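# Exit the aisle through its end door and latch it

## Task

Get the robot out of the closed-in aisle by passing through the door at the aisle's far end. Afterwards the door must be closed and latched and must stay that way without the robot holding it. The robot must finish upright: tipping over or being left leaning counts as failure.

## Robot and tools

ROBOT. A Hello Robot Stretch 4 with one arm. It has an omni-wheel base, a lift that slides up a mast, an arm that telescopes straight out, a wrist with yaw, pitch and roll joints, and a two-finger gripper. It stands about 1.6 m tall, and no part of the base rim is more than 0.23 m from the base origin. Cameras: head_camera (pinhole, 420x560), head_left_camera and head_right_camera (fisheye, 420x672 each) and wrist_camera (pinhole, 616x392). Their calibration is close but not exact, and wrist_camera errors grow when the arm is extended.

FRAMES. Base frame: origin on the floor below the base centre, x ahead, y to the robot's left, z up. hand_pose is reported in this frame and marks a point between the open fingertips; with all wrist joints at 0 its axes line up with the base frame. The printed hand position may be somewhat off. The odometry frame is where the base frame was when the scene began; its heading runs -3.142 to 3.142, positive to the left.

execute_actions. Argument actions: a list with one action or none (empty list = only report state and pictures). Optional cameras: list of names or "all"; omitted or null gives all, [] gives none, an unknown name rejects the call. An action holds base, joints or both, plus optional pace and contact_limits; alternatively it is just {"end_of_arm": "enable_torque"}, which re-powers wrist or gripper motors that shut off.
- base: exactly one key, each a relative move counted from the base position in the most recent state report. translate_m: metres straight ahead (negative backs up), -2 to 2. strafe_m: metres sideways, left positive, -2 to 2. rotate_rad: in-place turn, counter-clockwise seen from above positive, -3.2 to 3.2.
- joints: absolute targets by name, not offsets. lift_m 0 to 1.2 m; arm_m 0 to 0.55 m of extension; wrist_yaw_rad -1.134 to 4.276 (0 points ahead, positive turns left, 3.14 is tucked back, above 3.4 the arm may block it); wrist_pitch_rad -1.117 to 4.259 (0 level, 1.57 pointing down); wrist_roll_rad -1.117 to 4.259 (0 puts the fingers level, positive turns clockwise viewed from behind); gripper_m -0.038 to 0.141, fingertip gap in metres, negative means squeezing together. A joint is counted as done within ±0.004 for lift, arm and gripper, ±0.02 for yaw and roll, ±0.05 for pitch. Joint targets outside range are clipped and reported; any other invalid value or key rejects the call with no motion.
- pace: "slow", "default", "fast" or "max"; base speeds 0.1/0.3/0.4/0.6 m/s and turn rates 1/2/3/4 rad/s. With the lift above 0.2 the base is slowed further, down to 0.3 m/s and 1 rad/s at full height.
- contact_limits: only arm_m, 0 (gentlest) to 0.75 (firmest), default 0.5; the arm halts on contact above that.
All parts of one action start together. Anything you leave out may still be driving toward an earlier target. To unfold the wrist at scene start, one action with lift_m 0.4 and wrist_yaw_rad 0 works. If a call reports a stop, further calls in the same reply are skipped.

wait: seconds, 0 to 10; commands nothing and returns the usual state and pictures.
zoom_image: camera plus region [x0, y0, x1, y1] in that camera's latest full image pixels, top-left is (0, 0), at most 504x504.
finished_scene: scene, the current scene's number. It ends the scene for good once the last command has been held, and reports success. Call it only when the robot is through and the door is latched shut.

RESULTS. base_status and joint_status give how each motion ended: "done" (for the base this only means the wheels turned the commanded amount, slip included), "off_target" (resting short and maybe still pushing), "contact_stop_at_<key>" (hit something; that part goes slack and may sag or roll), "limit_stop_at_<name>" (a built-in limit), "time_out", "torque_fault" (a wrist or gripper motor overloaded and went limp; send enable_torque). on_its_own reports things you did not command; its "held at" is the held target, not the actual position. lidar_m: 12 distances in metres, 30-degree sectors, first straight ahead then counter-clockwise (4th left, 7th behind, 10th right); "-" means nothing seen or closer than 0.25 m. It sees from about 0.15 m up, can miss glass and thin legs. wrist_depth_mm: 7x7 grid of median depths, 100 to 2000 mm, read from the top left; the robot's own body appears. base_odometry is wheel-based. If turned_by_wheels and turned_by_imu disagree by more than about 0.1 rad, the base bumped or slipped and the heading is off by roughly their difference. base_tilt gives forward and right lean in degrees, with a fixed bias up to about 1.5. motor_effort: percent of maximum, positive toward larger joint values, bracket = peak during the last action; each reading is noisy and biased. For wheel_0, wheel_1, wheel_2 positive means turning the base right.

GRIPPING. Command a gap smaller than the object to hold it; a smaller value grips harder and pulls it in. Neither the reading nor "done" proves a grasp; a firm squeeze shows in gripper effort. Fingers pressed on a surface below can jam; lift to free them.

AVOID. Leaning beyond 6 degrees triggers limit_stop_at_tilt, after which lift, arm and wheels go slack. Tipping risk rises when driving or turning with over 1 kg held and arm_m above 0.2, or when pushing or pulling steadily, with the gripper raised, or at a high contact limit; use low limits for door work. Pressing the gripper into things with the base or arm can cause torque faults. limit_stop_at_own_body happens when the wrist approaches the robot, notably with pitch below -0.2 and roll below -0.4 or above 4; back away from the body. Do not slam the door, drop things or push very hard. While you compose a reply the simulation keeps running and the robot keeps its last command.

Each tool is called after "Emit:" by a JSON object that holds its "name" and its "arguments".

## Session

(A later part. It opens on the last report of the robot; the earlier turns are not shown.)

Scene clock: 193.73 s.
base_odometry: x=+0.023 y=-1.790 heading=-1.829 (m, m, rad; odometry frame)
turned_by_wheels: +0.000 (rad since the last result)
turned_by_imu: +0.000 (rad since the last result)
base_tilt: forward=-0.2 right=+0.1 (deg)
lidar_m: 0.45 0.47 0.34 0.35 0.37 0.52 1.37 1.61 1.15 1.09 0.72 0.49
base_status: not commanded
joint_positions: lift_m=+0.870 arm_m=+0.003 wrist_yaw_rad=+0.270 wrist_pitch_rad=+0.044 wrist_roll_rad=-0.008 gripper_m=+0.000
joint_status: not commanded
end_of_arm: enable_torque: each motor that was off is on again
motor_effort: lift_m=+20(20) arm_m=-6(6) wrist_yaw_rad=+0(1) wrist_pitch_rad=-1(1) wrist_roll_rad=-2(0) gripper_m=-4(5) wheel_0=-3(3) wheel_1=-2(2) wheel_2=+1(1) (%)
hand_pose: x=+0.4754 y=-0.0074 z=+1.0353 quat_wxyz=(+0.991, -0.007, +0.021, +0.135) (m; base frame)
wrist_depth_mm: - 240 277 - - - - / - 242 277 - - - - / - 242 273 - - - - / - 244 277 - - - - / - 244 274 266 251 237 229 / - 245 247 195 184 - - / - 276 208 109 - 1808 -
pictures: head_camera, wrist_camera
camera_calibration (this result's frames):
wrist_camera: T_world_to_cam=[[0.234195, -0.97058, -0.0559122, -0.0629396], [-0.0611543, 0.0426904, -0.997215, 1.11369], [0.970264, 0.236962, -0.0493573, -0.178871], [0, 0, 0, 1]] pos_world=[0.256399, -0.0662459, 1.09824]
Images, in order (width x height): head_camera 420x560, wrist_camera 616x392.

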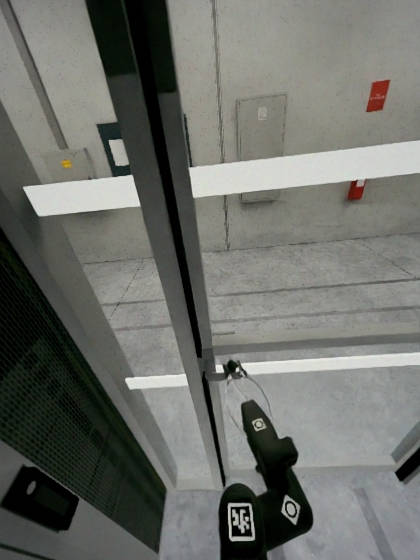

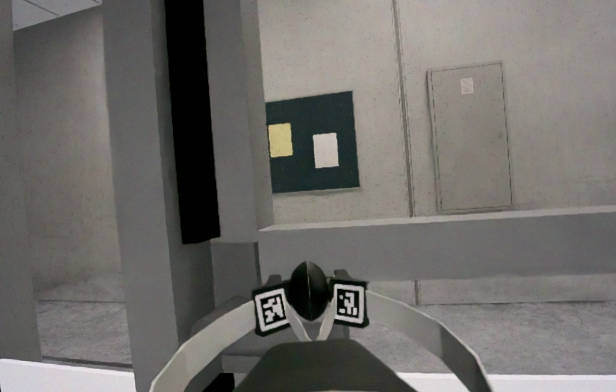

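Emit:
{"name": "execute_actions", "arguments": {"actions": [{"joints":{"arm_m":0.08,"wrist_pitch_rad":0.01},"pace":"slow","contact_limits":{"arm_m":0.15}}], "cameras": ["head_camera","wrist_camera"]}}

Scene clock: 203.60 s.
base_odometry: x=+0.023 y=-1.790 heading=-1.829 (m, m, rad; odometry frame)
turned_by_wheels: +0.000 (rad since the last result)
turned_by_imu: +0.003 (rad since the last result)
base_tilt: forward=-0.3 right=+0.0 (deg)
lidar_m: 0.44 0.49 0.36 0.32 0.35 0.53 1.43 1.62 1.16 1.10 0.74 0.51
base_status: not commanded
joint_positions: lift_m=+0.870 arm_m=+0.034 wrist_yaw_rad=+0.267 wrist_pitch_rad=+0.014 wrist_roll_rad=-0.008 gripper_m=+0.000
joint_status: arm_m contact_stop (moved +0.031 of +0.077); the others done
on_its_own: arm_m is slack since a contact_stop (your +0.080 is given up)
motor_effort: lift_m=+20(20) arm_m=+0(11) wrist_yaw_rad=+9(20) wrist_pitch_rad=-3(10) wrist_roll_rad=-1(2) gripper_m=-3(6) wheel_0=+0(3) wheel_1=+1(5) wheel_2=-3(8) (%)
contact_limits: arm_m 0.15
hand_pose: x=+0.5062 y=-0.0082 z=+1.0441 quat_wxyz=(+0.991, -0.005, +0.006, +0.133) (m; base frame)
wrist_depth_mm: - 216 255 - - - - / - 215 253 - - - - / - 216 253 - - - - / - 216 250 - - - - / - 214 248 242 225 213 204 / - 215 243 193 183 - - / - 213 178 109 - - -
pictures: head_camera, wrist_camera
camera_calibration (this result's frames):
wrist_camera: T_world_to_cam=[[0.233033, -0.970807, -0.0568199, -0.0688984], [-0.0319346, 0.0507576, -0.9982, 1.11059], [0.971944, 0.234428, -0.0191742, -0.240465], [0, 0, 0, 1]] pos_world=[0.285241, -0.0668864, 1.10007]
Images, in order (width x height): head_camera 420x560, wrist_camera 616x392.

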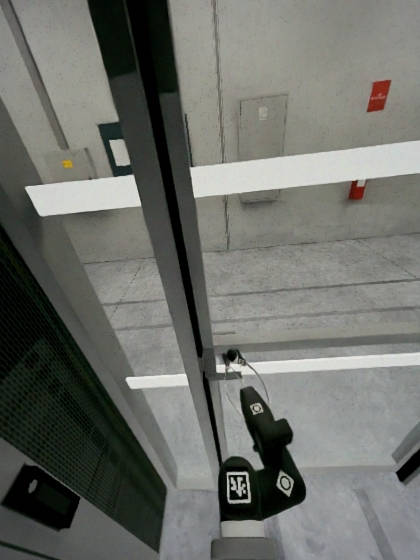

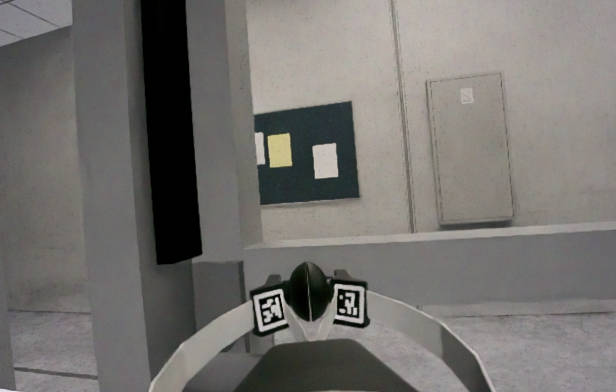

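Emit:
{"name": "execute_actions", "arguments": {"actions": [{"joints":{"arm_m":0.0}}], "cameras": []}}

Emit:
{"name": "execute_actions", "arguments": {"actions": [{"joints":{"lift_m":0.79,"wrist_yaw_rad":0.27},"pace":"slow"}], "cameras": ["wrist_camera"]}}

Emit:
{"name": "execute_actions", "arguments": {"actions": [{"joints":{"arm_m":0.16},"pace":"slow","contact_limits":{"arm_m":0.35}}], "cameras": ["head_camera","wrist_camera"]}}

Scene clock: 211.47 s.
base_odometry: x=+0.023 y=-1.790 heading=-1.829 (m, m, rad; odometry frame)
turned_by_wheels: +0.000 (rad since the last result)
turned_by_imu: +0.001 (rad since the last result)
base_tilt: forward=-0.4 right=+0.1 (deg)
lidar_m: 0.47 0.47 0.36 0.33 0.37 0.51 1.43 1.59 1.14 1.09 0.75 0.52
base_status: not commanded
joint_positions: lift_m=+0.870 arm_m=+0.003 wrist_yaw_rad=+0.270 wrist_pitch_rad=+0.016 wrist_roll_rad=-0.008 gripper_m=+0.000
joint_status: all done
joint sent to its limit — the command would take arm_m past its lower limit, so that joint was sent only as far as its limit.
motor_effort: lift_m=+20(20) arm_m=-5(6) wrist_yaw_rad=+1(9) wrist_pitch_rad=-7(7) wrist_roll_rad=-1(1) gripper_m=-7(3) wheel_0=+0(0) wheel_1=+1(2) wheel_2=-1(3) (%)
hand_pose: x=+0.4756 y=-0.0074 z=+1.0436 quat_wxyz=(+0.991, -0.005, +0.007, +0.134) (m; base frame)
wrist_depth_mm: - 246 281 - - - - / - 246 278 - - - - / - 246 279 - - - - / - 245 277 - - - - / - 246 274 271 255 237 229 / - 246 255 193 183 - - / - - 210 109 - - -
pictures: none
No camera images: the call's "cameras" was empty. Leave "cameras" out to get every camera's image.

Scene clock: 213.00 s.
base_odometry: x=+0.023 y=-1.790 heading=-1.829 (m, m, rad; odometry frame)
turned_by_wheels: +0.000 (rad since the last result)
turned_by_imu: +0.000 (rad since the last result)
base_tilt: forward=-0.3 right=+0.1 (deg)
lidar_m: 0.46 0.46 0.36 0.34 0.37 0.52 1.42 1.63 1.19 1.09 0.74 0.53
base_status: not commanded
joint_positions: lift_m=+0.791 arm_m=+0.003 wrist_yaw_rad=+0.261 wrist_pitch_rad=+0.004 wrist_roll_rad=-0.008 gripper_m=+0.000
joint_status: all done
on_its_own: wrist_yaw_rad is at rest, and its effort (+27) is outside its rest range (-13 to +13); wrist_pitch_rad is at rest, and its effort (+25) is outside its rest range (-23 to +23)
motor_effort: lift_m=+12(18) arm_m=-5(5) wrist_yaw_rad=+27(27) wrist_pitch_rad=+25(32) wrist_roll_rad=-4(1) gripper_m=-7(4) wheel_0=-2(2) wheel_1=+1(1) wheel_2=-1(1) (%)
hand_pose: x=+0.4755 y=-0.0101 z=+0.9676 quat_wxyz=(+0.992, -0.004, +0.002, +0.130) (m; base frame)
wrist_depth_mm: - 249 286 - - - - / - 247 285 - - - - / - 247 282 - 257 243 230 / - 246 276 274 - - - / - 245 229 - - - - / 322 243 213 191 185 257 247 / 324 244 228 109 272 252 1863
pictures: wrist_camera
camera_calibration (this result's frames):
wrist_camera: T_world_to_cam=[[0.227416, -0.972109, -0.0573198, -0.0647996], [-0.0221832, 0.0536753, -0.998312, 1.02885], [0.973545, 0.228304, -0.00935785, -0.221982], [0, 0, 0, 1]] pos_world=[0.253669, -0.0675364, 1.02132]
Images, in order (width x height): wrist_camera 616x392.

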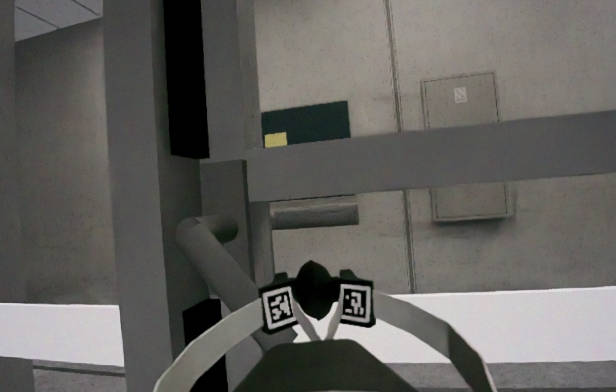

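Scene clock: 215.87 s.
base_odometry: x=+0.023 y=-1.790 heading=-1.830 (m, m, rad; odometry frame)
turned_by_wheels: -0.001 (rad since the last result)
turned_by_imu: -0.002 (rad since the last result)
base_tilt: forward=-0.2 right=+0.2 (deg)
lidar_m: 0.44 0.47 0.37 0.35 0.36 0.52 1.41 1.64 1.14 1.09 0.78 0.62
base_status: not commanded
joint_positions: lift_m=+0.790 arm_m=+0.158 wrist_yaw_rad=+0.256 wrist_pitch_rad=+0.008 wrist_roll_rad=-0.008 gripper_m=+0.000
joint_status: all done
on_its_own: wrist_yaw_rad is at rest, and its effort (+40) is outside its rest range (-13 to +13)
motor_effort: lift_m=+13(13) arm_m=+12(14) wrist_yaw_rad=+40(40) wrist_pitch_rad=+15(25) wrist_roll_rad=-2(3) gripper_m=-4(6) wheel_0=-3(3) wheel_1=+1(2) wheel_2=-11(12) (%)
contact_limits: arm_m 0.35
hand_pose: x=+0.6300 y=-0.0115 z=+0.9665 quat_wxyz=(+0.992, -0.004, +0.003, +0.128) (m; base frame)
wrist_depth_mm: 173 - 256 - - - - / 168 - 252 - - - - / 166 - 244 222 201 185 175 / 167 - 238 306 - - - / 167 195 239 - - - - / 162 - 174 193 185 - - / 158 - 160 109 216 196 190
pictures: head_camera, wrist_camera
camera_calibration (this result's frames):
wrist_camera: T_world_to_cam=[[0.222834, -0.973161, -0.0574715, -0.0983044], [-0.0252609, 0.0531699, -0.998266, 1.03317], [0.974529, 0.2239, -0.0127348, -0.369528], [0, 0, 0, 1]] pos_world=[0.40812, -0.0678626, 1.02103]
Images, in order (width x height): head_camera 420x560, wrist_camera 616x392.

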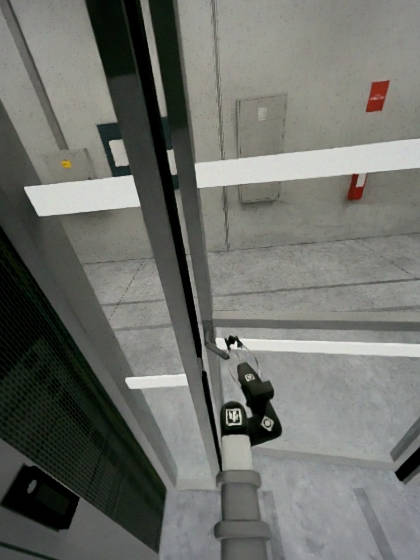

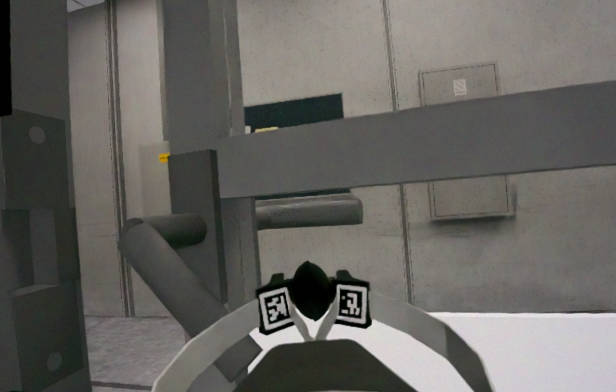

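Emit:
{"name": "execute_actions", "arguments": {"actions": [{"joints":{"wrist_yaw_rad":0.0},"pace":"slow"}], "cameras": ["head_camera","wrist_camera"]}}

Scene clock: 223.47 s.
base_odometry: x=+0.023 y=-1.790 heading=-1.828 (m, m, rad; odometry frame)
turned_by_wheels: +0.002 (rad since the last result)
turned_by_imu: +0.003 (rad since the last result)
base_tilt: forward=-0.3 right=+0.0 (deg)
lidar_m: 0.43 0.44 0.35 0.33 0.37 0.51 1.41 1.64 1.16 1.08 0.78 0.57
base_status: not commanded
joint_positions: lift_m=+0.790 arm_m=+0.159 wrist_yaw_rad=+0.006 wrist_pitch_rad=+0.015 wrist_roll_rad=-0.008 gripper_m=+0.000
joint_status: all done
on_its_own: wrist_yaw_rad is at rest, and its effort (-17) is outside its rest range (-13 to +13)
motor_effort: lift_m=+15(15) arm_m=+8(12) wrist_yaw_rad=-17(37) wrist_pitch_rad=-7(16) wrist_roll_rad=+0(1) gripper_m=-6(4) wheel_0=+7(6) wheel_1=+3(3) wheel_2=+1(11) (%)
hand_pose: x=+0.6185 y=-0.0857 z=+0.9641 quat_wxyz=(+1.000, -0.004, +0.008, +0.003) (m; base frame)
wrist_depth_mm: 232 262 - - - - - / - 257 - - - - - / - 225 220 213 208 202 200 / 223 223 309 - - - - / 161 159 - - - - - / - 237 188 202 223 220 216 / - 229 236 109 224 220 216
pictures: head_camera, wrist_camera
camera_calibration (this result's frames):
wrist_camera: T_world_to_cam=[[-0.0254717, -0.998056, -0.0568782, -0.0172313], [-0.01902, 0.0573702, -0.998172, 1.03083], [0.999495, -0.0243433, -0.0204444, -0.370956], [0, 0, 0, 1]] pos_world=[0.389936, -0.0853669, 1.02038]
Images, in order (width x height): head_camera 420x560, wrist_camera 616x392.

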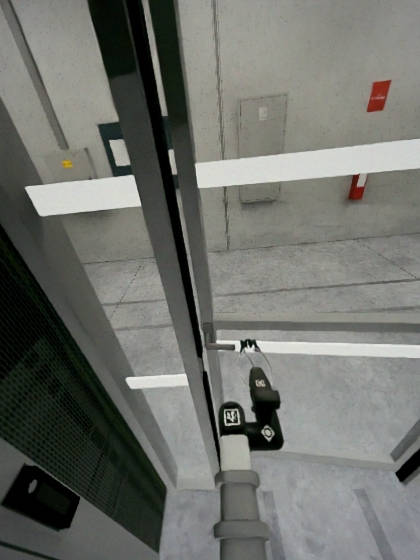

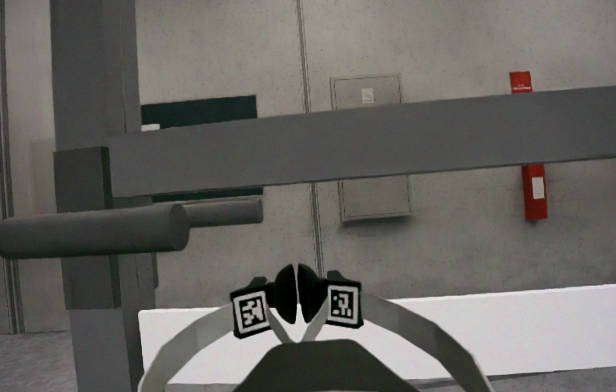

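Emit:
{"name": "execute_actions", "arguments": {"actions": [{"joints":{"lift_m":0.70},"pace":"slow"}], "cameras": []}}

Emit:
{"name": "execute_actions", "arguments": {"actions": [{"base":{"strafe_m":-0.2},"pace":"slow"}], "cameras": ["head_camera","wrist_camera"]}}

Scene clock: 251.37 s.
base_odometry: x=+0.023 y=-1.790 heading=-1.828 (m, m, rad; odometry frame)
turned_by_wheels: +0.000 (rad since the last result)
turned_by_imu: +0.000 (rad since the last result)
base_tilt: forward=-0.4 right=+0.1 (deg)
lidar_m: 0.46 0.50 0.35 0.33 0.37 0.50 1.44 1.60 1.16 1.08 0.78 0.60
base_status: not commanded
joint_positions: lift_m=+0.701 arm_m=+0.159 wrist_yaw_rad=-0.005 wrist_pitch_rad=+0.000 wrist_roll_rad=-0.008 gripper_m=+0.000
joint_status: all done
on_its_own: wrist_yaw_rad is at rest, and its effort (+15) is outside its rest range (-13 to +13); wrist_pitch_rad is at rest, and its effort (+38) is outside its rest range (-23 to +23)
motor_effort: lift_m=+11(15) arm_m=+8(8) wrist_yaw_rad=+15(17) wrist_pitch_rad=+38(40) wrist_roll_rad=-3(1) gripper_m=-4(4) wheel_0=+6(6) wheel_1=+3(3) wheel_2=-4(4) (%)
hand_pose: x=+0.6175 y=-0.0889 z=+0.8790 quat_wxyz=(+1.000, -0.004, +0.000, -0.003) (m; base frame)
wrist_depth_mm: 233 226 222 219 215 213 223 / 165 235 - - - - - / 224 266 - - - - - / - 243 241 235 229 223 219 / - 241 238 232 229 - - / - 249 - 201 185 - - / - 229 - 109 - 1921 1921
pictures: none
No camera images: the call's "cameras" was empty. Leave "cameras" out to get every camera's image.

Scene clock: 254.50 s.
base_odometry: x=-0.170 y=-1.739 heading=-1.827 (m, m, rad; odometry frame)
turned_by_wheels: +0.002 (rad since the last result)
turned_by_imu: +0.046 (rad since the last result)
base_tilt: forward=-0.4 right=+0.1 (deg)
lidar_m: 0.56 0.51 0.51 0.51 0.56 0.83 2.64 1.28 0.94 0.91 0.73 0.58
base_status: done
joint_positions: lift_m=+0.700 arm_m=+0.159 wrist_yaw_rad=+0.013 wrist_pitch_rad=+0.016 wrist_roll_rad=-0.008 gripper_m=+0.000
joint_status: not commanded
on_its_own: wrist_yaw_rad is at rest, and its effort (-38) is outside its rest range (-13 to +13)
motor_effort: lift_m=+15(15) arm_m=+8(8) wrist_yaw_rad=-38(39) wrist_pitch_rad=-9(39) wrist_roll_rad=-1(2) gripper_m=-6(7) wheel_0=+18(25) wheel_1=+6(6) wheel_2=-2(5) (%)
hand_pose: x=+0.6191 y=-0.0836 z=+0.8739 quat_wxyz=(+1.000, -0.004, +0.008, +0.007) (m; base frame)
wrist_depth_mm: 242 230 221 212 222 - - / 263 - - - - - - / - - - - - - - / 270 254 240 228 218 208 202 / 270 257 - - - - - / - - 188 189 - - - / - 1983 - 109 1756 1756 1756
pictures: head_camera, wrist_camera
camera_calibration (this result's frames):
wrist_camera: T_world_to_cam=[[-0.018116, -0.998221, -0.0568121, -0.0248319], [-0.0201534, 0.0571745, -0.998161, 0.941348], [0.999633, -0.0169378, -0.0211533, -0.372246], [0, 0, 0, 1]] pos_world=[0.39063, -0.0849138, 0.930332]
Images, in order (width x height): head_camera 420x560, wrist_camera 616x392.

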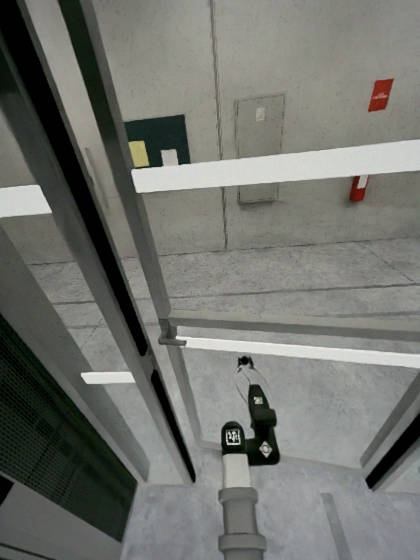

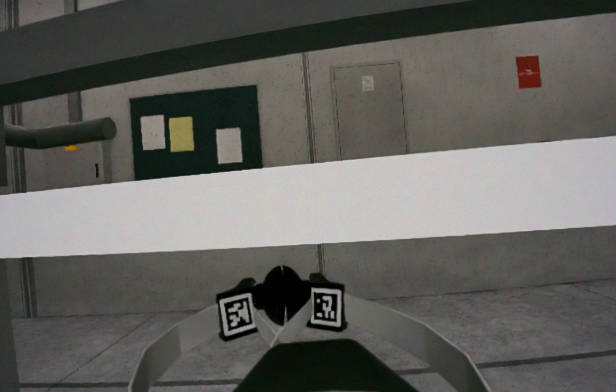

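Emit:
{"name": "execute_actions", "arguments": {"actions": [{"base":{"rotate_rad":-0.045},"joints":{"arm_m":0.5,"wrist_yaw_rad":0.0},"pace":"slow","contact_limits":{"arm_m":0.4}}]}}

Scene clock: 279.97 s.
base_odometry: x=-0.170 y=-1.739 heading=-1.871 (m, m, rad; odometry frame)
turned_by_wheels: -0.045 (rad since the last result)
turned_by_imu: -0.013 (rad since the last result)
base_tilt: forward=-0.4 right=+0.2 (deg)
lidar_m: 0.86 0.50 0.54 0.50 0.57 0.77 2.55 1.31 0.97 0.91 0.79 0.77
base_status: done
joint_positions: lift_m=+0.700 arm_m=+0.498 wrist_yaw_rad=+0.000 wrist_pitch_rad=+0.016 wrist_roll_rad=-0.008 gripper_m=+0.000
joint_status: all done
motor_effort: lift_m=+15(15) arm_m=+11(14) wrist_yaw_rad=-1(45) wrist_pitch_rad=-9(9) wrist_roll_rad=-2(3) gripper_m=-4(7) wheel_0=+7(18) wheel_1=+3(14) wheel_2=-6(15) (%)
contact_limits: arm_m 0.4
hand_pose: x=+0.9574 y=-0.0874 z=+0.8738 quat_wxyz=(+1.000, -0.004, +0.008, +0.000) (m; base frame)
wrist_depth_mm: - 340 256 222 - - - / - 315 304 - - - - / - 327 - - - - - / - 342 298 236 201 174 160 / - - - - - - - / - - 336 191 - - - / - 1983 1863 109 1863 1756 1756
pictures: head_camera, head_left_camera, head_right_camera, wrist_camera
camera_calibration (this result's frames):
wrist_camera: T_world_to_cam=[[-0.0313749, -0.997892, -0.0568071, -0.00981965], [-0.0194235, 0.0574331, -0.99816, 0.94769], [0.999319, -0.0302137, -0.0211845, -0.711274], [0, 0, 0, 1]] pos_world=[0.728889, -0.085718, 0.930321]
Images, in order (width x height): head_camera 420x560, head_left_camera 420x672, head_right_camera 420x672, wrist_camera 616x392.

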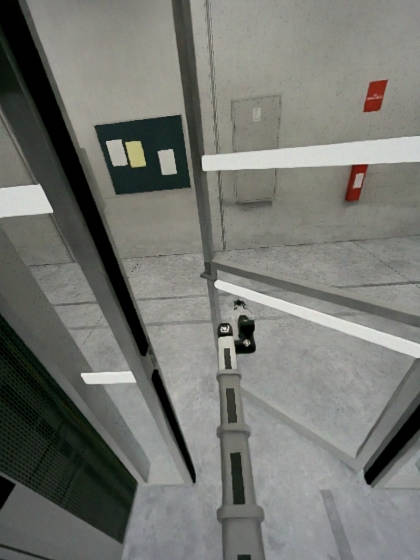

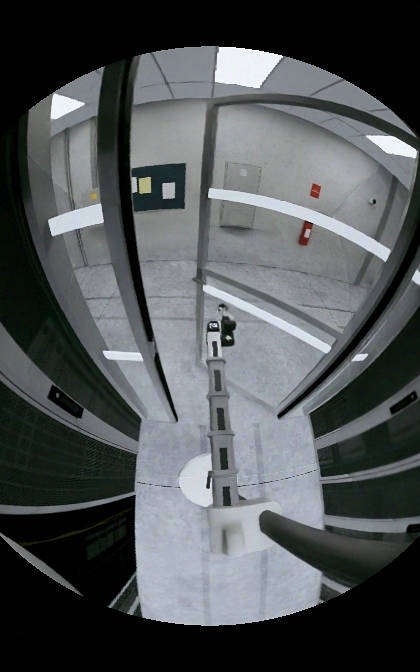

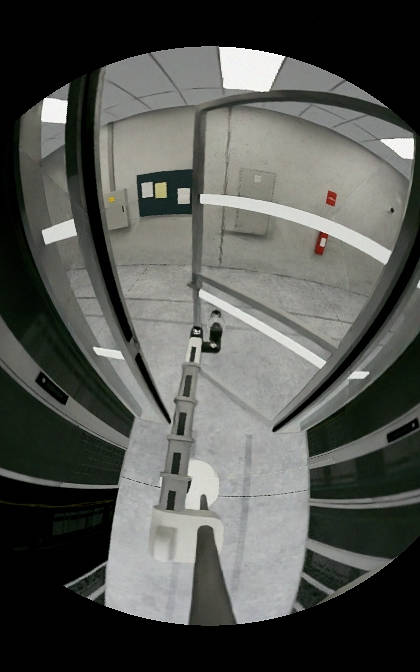

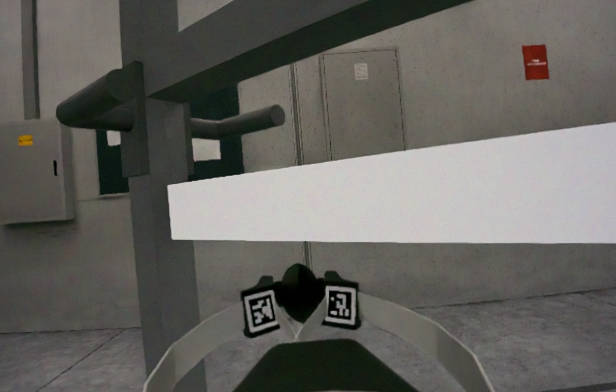

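Emit:
{"name": "execute_actions", "arguments": {"actions": [{"joints":{"arm_m":0.15}}], "cameras": []}}

Emit:
{"name": "execute_actions", "arguments": {"actions": [{"base":{"strafe_m":-0.18}}], "cameras": []}}

Emit:
{"name": "execute_actions", "arguments": {"actions": [{"base":{"rotate_rad":-0.03}}], "cameras": ["head_camera","head_left_camera"]}}

Scene clock: 302.67 s.
base_odometry: x=-0.170 y=-1.739 heading=-1.871 (m, m, rad; odometry frame)
turned_by_wheels: +0.000 (rad since the last result)
turned_by_imu: +0.001 (rad since the last result)
base_tilt: forward=-0.3 right=+0.0 (deg)
lidar_m: 0.61 0.51 0.54 0.52 0.56 0.77 3.57 1.33 0.97 0.91 0.73 0.61
base_status: not commanded
joint_positions: lift_m=+0.700 arm_m=+0.151 wrist_yaw_rad=+0.000 wrist_pitch_rad=+0.016 wrist_roll_rad=-0.008 gripper_m=+0.000
joint_status: all done
motor_effort: lift_m=+15(15) arm_m=-5(7) wrist_yaw_rad=+0(18) wrist_pitch_rad=-8(9) wrist_roll_rad=-2(4) gripper_m=-6(6) wheel_0=+3(7) wheel_1=+1(3) wheel_2=+1(6) (%)
hand_pose: x=+0.6103 y=-0.0874 z=+0.8739 quat_wxyz=(+1.000, -0.004, +0.008, +0.000) (m; base frame)
wrist_depth_mm: - - 264 250 240 236 248 / 294 286 297 - - - - / 394 - - - - - - / 330 303 283 270 255 244 237 / 338 - - - - - - / - - - 193 184 - - / - - 1808 109 1983 1708 1756
pictures: none
No camera images: the call's "cameras" was empty. Leave "cameras" out to get every camera's image.

Scene clock: 304.53 s.
base_odometry: x=-0.341 y=-1.686 heading=-1.870 (m, m, rad; odometry frame)
turned_by_wheels: +0.002 (rad since the last result)
turned_by_imu: +0.066 (rad since the last result)
base_tilt: forward=-0.4 right=+0.2 (deg)
lidar_m: 0.56 0.61 0.69 0.67 0.75 1.14 2.40 1.01 0.79 0.75 0.67 0.57
base_status: done
joint_positions: lift_m=+0.700 arm_m=+0.149 wrist_yaw_rad=+0.013 wrist_pitch_rad=+0.016 wrist_roll_rad=-0.008 gripper_m=+0.000
joint_status: not commanded
on_its_own: wrist_yaw_rad is at rest, and its effort (-38) is outside its rest range (-13 to +13)
motor_effort: lift_m=+15(15) arm_m=+5(5) wrist_yaw_rad=-38(46) wrist_pitch_rad=-9(10) wrist_roll_rad=-2(2) gripper_m=-3(6) wheel_0=+18(21) wheel_1=+6(15) wheel_2=-3(4) (%)
hand_pose: x=+0.6097 y=-0.0836 z=+0.8738 quat_wxyz=(+1.000, -0.004, +0.008, +0.007) (m; base frame)
wrist_depth_mm: 253 235 222 214 222 - - / 262 282 - - - - - / - - - - - - - / 282 258 240 226 214 202 196 / 283 - - - - - - / - - 188 187 - - - / - 1983 - 109 1808 1808 1808
pictures: none
No camera images: the call's "cameras" was empty. Leave "cameras" out to get every camera's image.

Scene clock: 305.20 s.
base_odometry: x=-0.341 y=-1.685 heading=-1.898 (m, m, rad; odometry frame)
turned_by_wheels: -0.028 (rad since the last result)
turned_by_imu: -0.015 (rad since the last result)
base_tilt: forward=-0.4 right=+0.1 (deg)
lidar_m: 0.56 0.60 0.70 0.66 0.74 1.08 2.37 1.06 0.78 0.76 0.67 0.57
base_status: done
joint_positions: lift_m=+0.700 arm_m=+0.149 wrist_yaw_rad=+0.008 wrist_pitch_rad=+0.016 wrist_roll_rad=-0.008 gripper_m=+0.000
joint_status: not commanded
on_its_own: wrist_yaw_rad is at rest, and its effort (-24) is outside its rest range (-13 to +13)
motor_effort: lift_m=+15(15) arm_m=+5(4) wrist_yaw_rad=-24(42) wrist_pitch_rad=-9(9) wrist_roll_rad=-1(0) gripper_m=-4(7) wheel_0=+16(20) wheel_1=+9(10) wheel_2=+0(3) (%)
hand_pose: x=+0.6093 y=-0.0850 z=+0.8738 quat_wxyz=(+1.000, -0.004, +0.008, +0.004) (m; base frame)
wrist_depth_mm: 249 235 221 213 222 - - / 263 - - - - - - / - - - - - - - / 274 257 240 226 216 206 200 / 277 - - 233 - - - / - - 187 189 - - - / - - - 109 1756 1808 1808
pictures: head_camera, head_left_camera
Images, in order (width x height): head_camera 420x560, head_left_camera 420x672.

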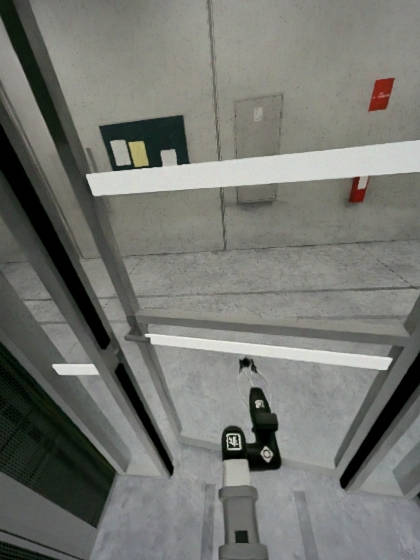

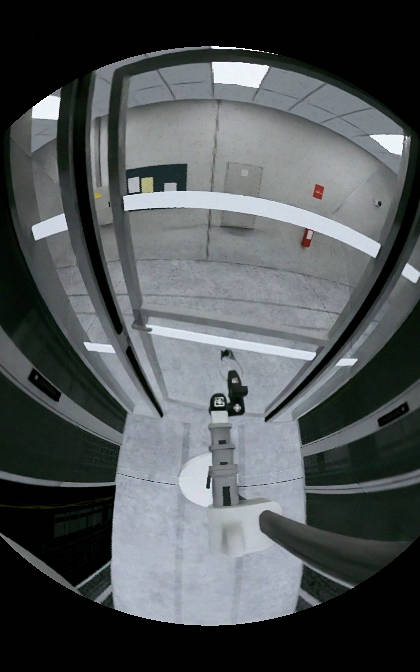

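Emit:
{"name": "execute_actions", "arguments": {"actions": [{"base":{"translate_m":0.35},"joints":{"wrist_yaw_rad":0.0},"pace":"slow"}], "cameras": ["head_camera","head_left_camera"]}}

Scene clock: 327.70 s.
base_odometry: x=-0.453 y=-2.017 heading=-1.896 (m, m, rad; odometry frame)
turned_by_wheels: +0.001 (rad since the last result)
turned_by_imu: +0.102 (rad since the last result)
base_tilt: forward=-0.3 right=+0.1 (deg)
lidar_m: 0.54 0.38 0.35 0.57 0.69 1.05 2.14 1.07 0.86 0.55 0.49 0.46
base_status: done
joint_positions: lift_m=+0.700 arm_m=+0.148 wrist_yaw_rad=+0.004 wrist_pitch_rad=+0.016 wrist_roll_rad=-0.008 gripper_m=+0.000
joint_status: all done
motor_effort: lift_m=+16(16) arm_m=+10(10) wrist_yaw_rad=-10(88) wrist_pitch_rad=-9(10) wrist_roll_rad=-1(1) gripper_m=-8(7) wheel_0=+13(13) wheel_1=+5(14) wheel_2=-5(27) (%)
hand_pose: x=+0.6079 y=-0.0864 z=+0.8738 quat_wxyz=(+1.000, -0.004, +0.008, +0.002) (m; base frame)
wrist_depth_mm: - - 266 220 - - - / - 336 304 - - - - / - 342 418 - - 174 - / - - 315 237 194 163 147 / - - 366 - - - - / - - 342 193 - - - / - - 1098 109 1863 1708 1808
pictures: head_camera, head_left_camera
Images, in order (width x height): head_camera 420x560, head_left_camera 420x672.

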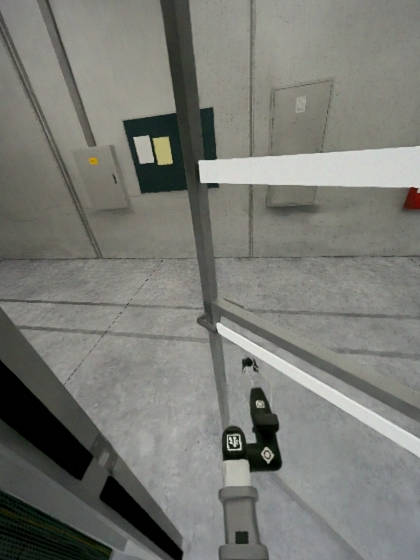

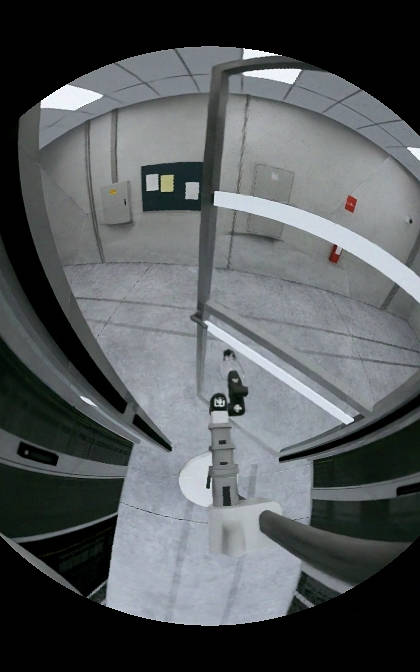

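Emit:
{"name": "execute_actions", "arguments": {"actions": [{"base":{"rotate_rad":-0.25},"pace":"slow"}], "cameras": ["head_camera","head_left_camera"]}}

Scene clock: 342.73 s.
base_odometry: x=-0.453 y=-2.016 heading=-2.145 (m, m, rad; odometry frame)
turned_by_wheels: -0.248 (rad since the last result)
turned_by_imu: -0.234 (rad since the last result)
base_tilt: forward=-0.4 right=+0.1 (deg)
lidar_m: 0.56 0.71 0.35 0.57 0.59 0.83 2.00 1.34 0.94 0.85 0.52 0.50
base_status: done
joint_positions: lift_m=+0.700 arm_m=+0.149 wrist_yaw_rad=+0.008 wrist_pitch_rad=+0.016 wrist_roll_rad=-0.008 gripper_m=+0.000
joint_status: not commanded
on_its_own: wrist_yaw_rad is at rest, and its effort (-22) is outside its rest range (-13 to +13)
motor_effort: lift_m=+16(16) arm_m=+8(10) wrist_yaw_rad=-22(93) wrist_pitch_rad=-7(10) wrist_roll_rad=-1(0) gripper_m=-8(9) wheel_0=+12(31) wheel_1=+5(12) wheel_2=+2(15) (%)
hand_pose: x=+0.6087 y=-0.0852 z=+0.8739 quat_wxyz=(+1.000, -0.004, +0.008, +0.004) (m; base frame)
wrist_depth_mm: - - 248 217 - - - / - 334 300 - - - - / 384 445 - - - - - / - 392 290 233 199 173 158 / - 415 - - - - - / - - 188 192 - - - / - 392 1808 109 1863 1756 1808
pictures: head_camera, head_left_camera
Images, in order (width x height): head_camera 420x560, head_left_camera 420x672.

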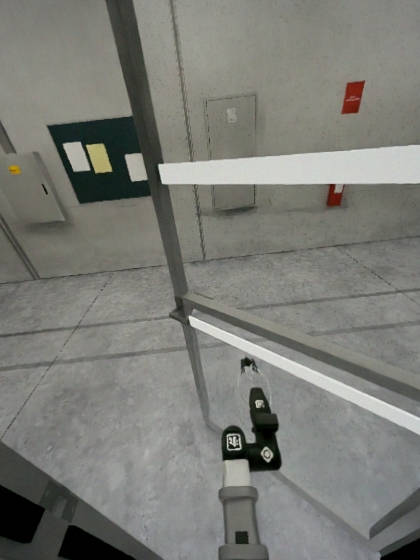

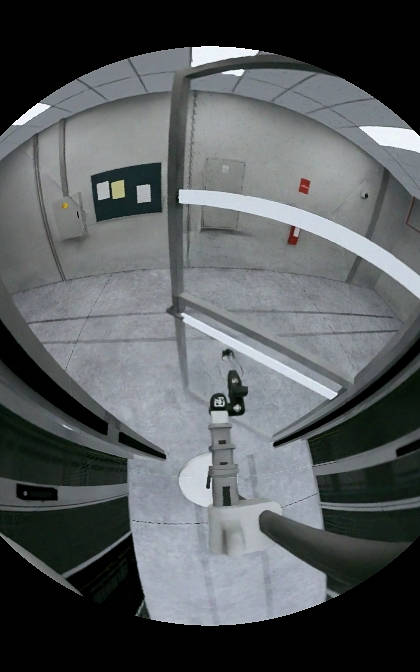

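Emit:
{"name": "execute_actions", "arguments": {"actions": [{"base":{"translate_m":0.15},"joints":{"arm_m":0.0,"wrist_yaw_rad":0.0},"pace":"slow"}], "cameras": []}}

Emit:
{"name": "execute_actions", "arguments": {"actions": [{"joints":{"wrist_pitch_rad":1.57}}], "cameras": ["head_camera","head_left_camera","head_right_camera"]}}

Scene clock: 408.70 s.
base_odometry: x=-0.534 y=-2.142 heading=-2.144 (m, m, rad; odometry frame)
turned_by_wheels: +0.001 (rad since the last result)
turned_by_imu: +0.004 (rad since the last result)
base_tilt: forward=-0.3 right=+0.2 (deg)
lidar_m: 0.41 0.54 4.09 0.29 0.61 0.83 2.06 1.35 0.92 0.52 0.41 0.35
base_status: done
joint_positions: lift_m=+0.700 arm_m=+0.002 wrist_yaw_rad=+0.004 wrist_pitch_rad=+0.017 wrist_roll_rad=-0.008 gripper_m=+0.000
joint_status: all done
joint sent to its limit — the command would take arm_m past its lower limit, so that joint was sent only as far as its limit.
motor_effort: lift_m=+16(16) arm_m=+0(8) wrist_yaw_rad=-10(22) wrist_pitch_rad=-11(11) wrist_roll_rad=-3(1) gripper_m=-6(6) wheel_0=+13(17) wheel_1=+5(8) wheel_2=-8(10) (%)
hand_pose: x=+0.4621 y=-0.0864 z=+0.8736 quat_wxyz=(+1.000, -0.004, +0.008, +0.002) (m; base frame)
wrist_depth_mm: - - 252 217 - - - / - 338 300 - - - - / 387 449 - - - - - / - 394 291 235 200 173 158 / - 413 - 254 - - - / - - - 191 - - - / - 404 1921 109 1808 1756 1808
pictures: none
No camera images: the call's "cameras" was empty. Leave "cameras" out to get every camera's image.

Scene clock: 410.17 s.
base_odometry: x=-0.534 y=-2.142 heading=-2.145 (m, m, rad; odometry frame)
turned_by_wheels: -0.001 (rad since the last result)
turned_by_imu: +0.000 (rad since the last result)
base_tilt: forward=-0.4 right=+0.1 (deg)
lidar_m: 0.25 0.30 4.09 0.30 0.60 0.83 2.01 1.30 0.92 0.49 0.29 0.26
base_status: not commanded
joint_positions: lift_m=+0.700 arm_m=+0.002 wrist_yaw_rad=+0.000 wrist_pitch_rad=+1.570 wrist_roll_rad=-0.008 gripper_m=+0.000
joint_status: all done
motor_effort: lift_m=+16(16) arm_m=+0(0) wrist_yaw_rad=-1(23) wrist_pitch_rad=+0(18) wrist_roll_rad=+3(5) gripper_m=-5(6) wheel_0=+4(13) wheel_1=+1(5) wheel_2=-2(8) (%)
hand_pose: x=+0.1736 y=-0.0874 z=+0.5899 quat_wxyz=(+0.707, -0.003, +0.707, +0.003) (m; base frame)
wrist_depth_mm: 809 831 831 831 842 831 831 / 798 820 820 820 820 831 842 / 820 809 831 831 831 820 820 / 820 809 809 820 820 831 831 / 809 820 615 603 809 831 647 / 647 732 591 193 183 820 831 / 591 809 591 109 820 809 820
pictures: head_camera, head_left_camera, head_right_camera
Images, in order (width x height): head_camera 420x560, head_left_camera 420x672, head_right_camera 420x672.

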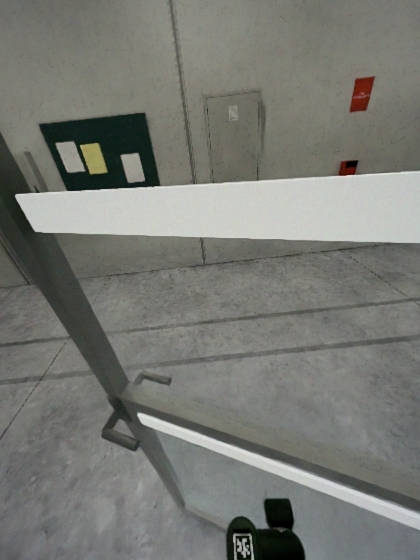

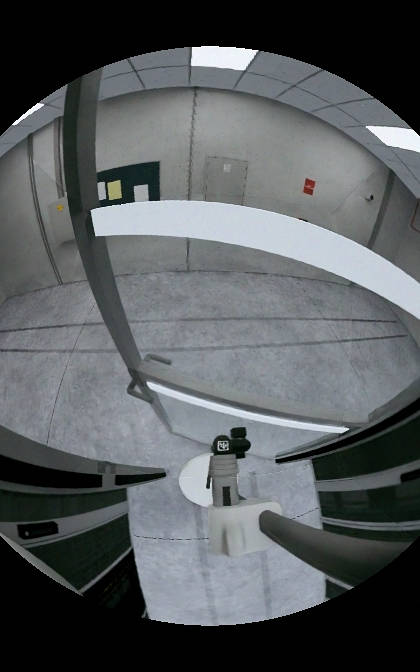

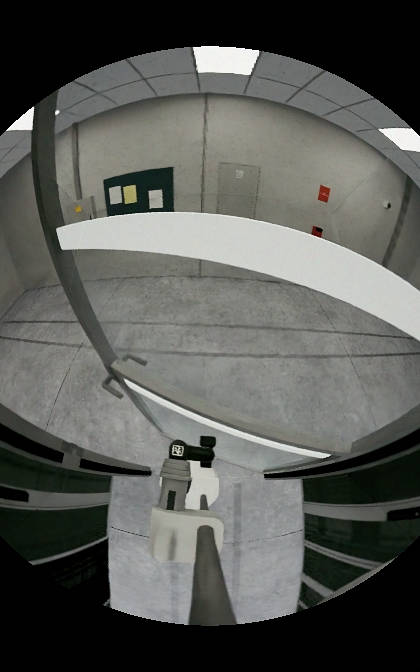

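Emit:
{"name": "execute_actions", "arguments": {"actions": [{"base":{"translate_m":0.3},"joints":{"lift_m":0.42},"pace":"slow"}], "cameras": ["head_camera","head_left_camera","head_right_camera"]}}

Scene clock: 425.00 s.
base_odometry: x=-0.697 y=-2.394 heading=-2.144 (m, m, rad; odometry frame)
turned_by_wheels: +0.000 (rad since the last result)
turned_by_imu: +0.062 (rad since the last result)
base_tilt: forward=-0.3 right=+0.0 (deg)
lidar_m: 0.26 0.35 3.85 0.71 0.35 0.88 2.37 1.29 0.50 0.25 0.25 0.25
base_status: done
joint_positions: lift_m=+0.420 arm_m=+0.002 wrist_yaw_rad=-0.007 wrist_pitch_rad=+1.575 wrist_roll_rad=-0.009 gripper_m=+0.000
joint_status: all done
on_its_own: wrist_yaw_rad is at rest, and its effort (+21) is outside its rest range (-13 to +13)
motor_effort: lift_m=+15(16) arm_m=+1(0) wrist_yaw_rad=+21(52) wrist_pitch_rad=-16(23) wrist_roll_rad=+2(7) gripper_m=-6(4) wheel_0=+8(5) wheel_1=+3(4) wheel_2=-8(21) (%)
hand_pose: x=+0.1713 y=-0.0874 z=+0.3100 quat_wxyz=(+0.705, -0.001, +0.709, +0.001) (m; base frame)
wrist_depth_mm: 535 375 535 539 539 544 544 / 535 539 424 535 544 539 544 / 535 535 539 530 549 549 549 / 530 535 535 530 535 539 544 / 525 539 322 324 424 539 544 / 525 315 319 193 183 421 544 / 320 315 317 109 320 484 424
pictures: head_camera, head_left_camera, head_right_camera
Images, in order (width x height): head_camera 420x560, head_left_camera 420x672, head_right_camera 420x672.

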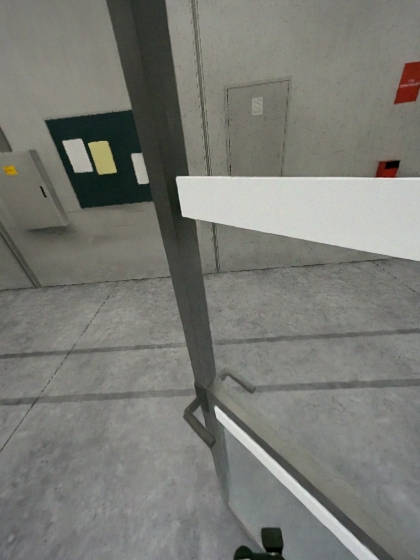

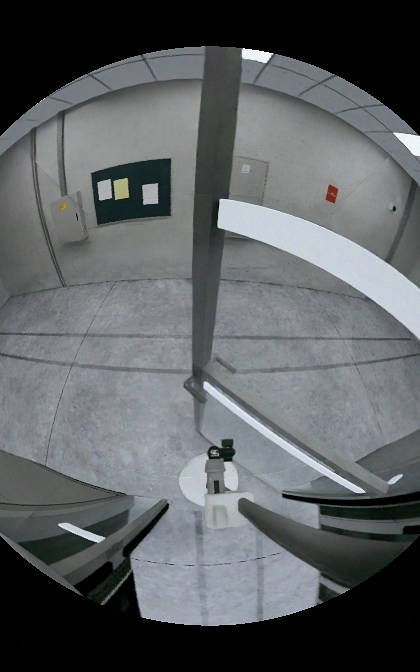

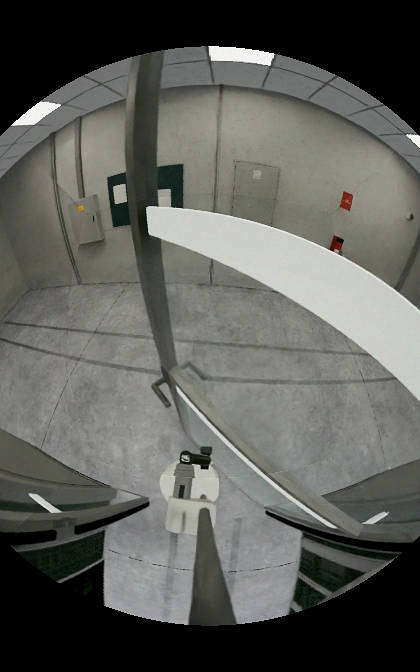

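Emit:
{"name": "execute_actions", "arguments": {"actions": [{"base":{"translate_m":0.22},"pace":"slow"}], "cameras": ["head_camera","head_left_camera","head_right_camera"]}}

Scene clock: 443.93 s.
base_odometry: x=-0.816 y=-2.579 heading=-2.144 (m, m, rad; odometry frame)
turned_by_wheels: +0.001 (rad since the last result)
turned_by_imu: +0.002 (rad since the last result)
base_tilt: forward=-0.4 right=+0.1 (deg)
lidar_m: 0.25 2.63 3.47 1.55 0.63 0.48 2.39 1.25 0.34 0.25 0.25 0.25
base_status: done
joint_positions: lift_m=+0.420 arm_m=+0.002 wrist_yaw_rad=-0.004 wrist_pitch_rad=+1.574 wrist_roll_rad=-0.010 gripper_m=+0.000
joint_status: not commanded
motor_effort: lift_m=+15(15) arm_m=+0(0) wrist_yaw_rad=+11(22) wrist_pitch_rad=-11(16) wrist_roll_rad=+1(4) gripper_m=-7(5) wheel_0=+9(13) wheel_1=+2(5) wheel_2=-5(16) (%)
hand_pose: x=+0.1721 y=-0.0874 z=+0.3100 quat_wxyz=(+0.706, -0.002, +0.708, +0.002) (m; base frame)
wrist_depth_mm: 530 544 144 180 539 544 544 / 539 535 539 283 544 544 554 / 539 535 535 424 544 539 544 / 535 530 535 539 539 544 539 / 525 530 322 329 427 544 549 / 525 319 319 194 183 539 535 / 320 315 317 109 325 421 544
pictures: head_camera, head_left_camera, head_right_camera
Images, in order (width x height): head_camera 420x560, head_left_camera 420x672, head_right_camera 420x672.

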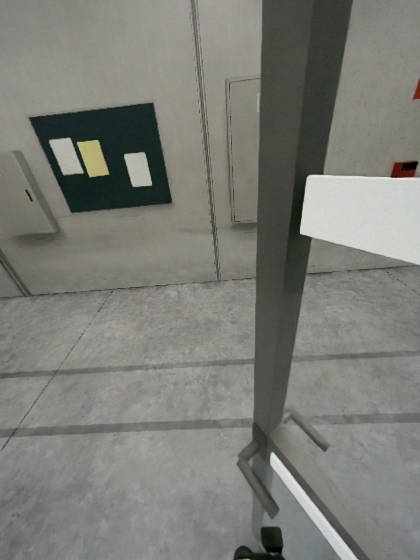

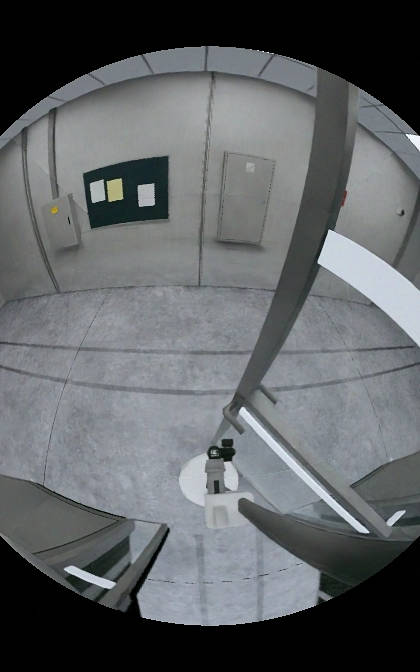

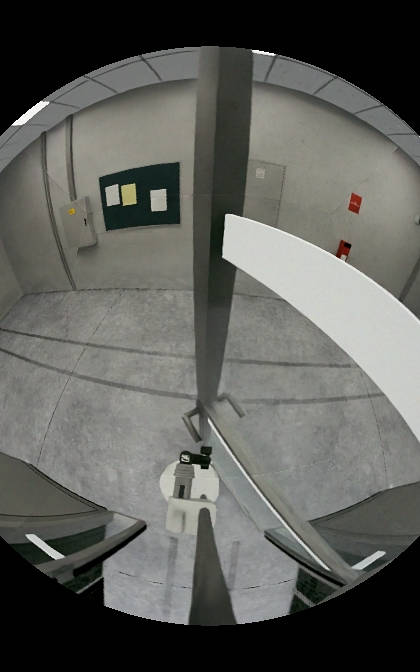

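Emit:
{"name": "execute_actions", "arguments": {"actions": [{"base":{"strafe_m":0.65}}]}}

Scene clock: 466.47 s.
base_odometry: x=-0.270 y=-2.931 heading=-2.144 (m, m, rad; odometry frame)
turned_by_wheels: +0.000 (rad since the last result)
turned_by_imu: -0.002 (rad since the last result)
base_tilt: forward=-0.4 right=+0.0 (deg)
lidar_m: 2.49 2.60 3.62 4.34 0.57 0.40 0.37 0.44 0.42 1.64 3.47 2.54
base_status: done
joint_positions: lift_m=+0.420 arm_m=+0.002 wrist_yaw_rad=-0.001 wrist_pitch_rad=+1.570 wrist_roll_rad=-0.008 gripper_m=+0.000
joint_status: not commanded
motor_effort: lift_m=+16(16) arm_m=+0(1) wrist_yaw_rad=+2(64) wrist_pitch_rad=-2(28) wrist_roll_rad=+0(17) gripper_m=-6(5) wheel_0=-2(8) wheel_1=-1(12) wheel_2=+1(13) (%)
hand_pose: x=+0.1734 y=-0.0874 z=+0.3099 quat_wxyz=(+0.707, -0.003, +0.707, +0.003) (m; base frame)
wrist_depth_mm: 539 544 539 539 554 549 549 / 535 539 544 539 544 549 549 / 530 535 530 535 544 544 549 / 530 530 535 539 539 539 544 / 530 535 327 340 530 539 544 / 525 317 320 193 184 539 539 / 319 317 317 109 325 539 544
pictures: head_camera, head_left_camera, head_right_camera, wrist_camera
camera_calibration (this result's frames):
wrist_camera: T_world_to_cam=[[-0.0579416, -0.997856, 0.0304495, -0.0888923], [-0.99831, 0.0580521, 0.00275698, 0.229148], [-0.00451872, -0.0302383, -0.999533, 0.537458], [0, 0, 0, 1]] pos_world=[0.226038, -0.0857523, 0.539282]
Images, in order (width x height): head_camera 420x560, head_left_camera 420x672, head_right_camera 420x672, wrist_camera 616x392.

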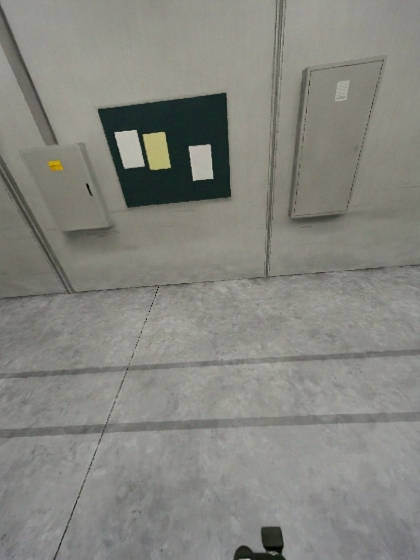

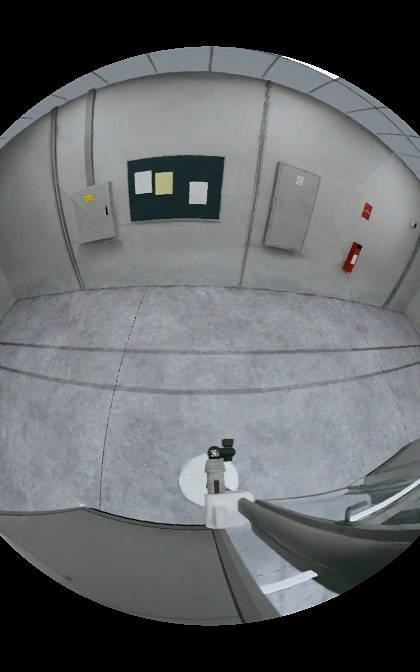

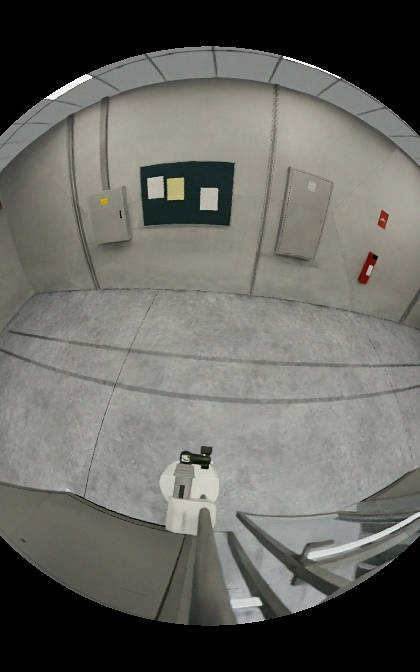

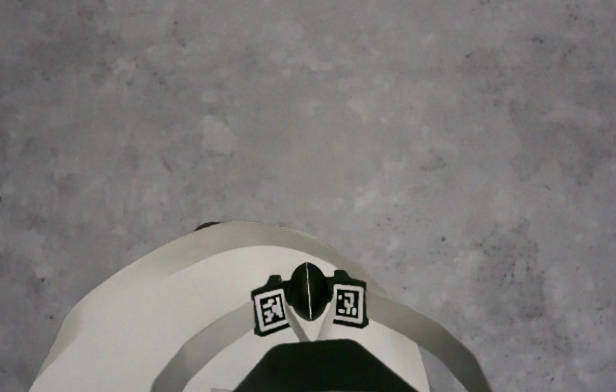

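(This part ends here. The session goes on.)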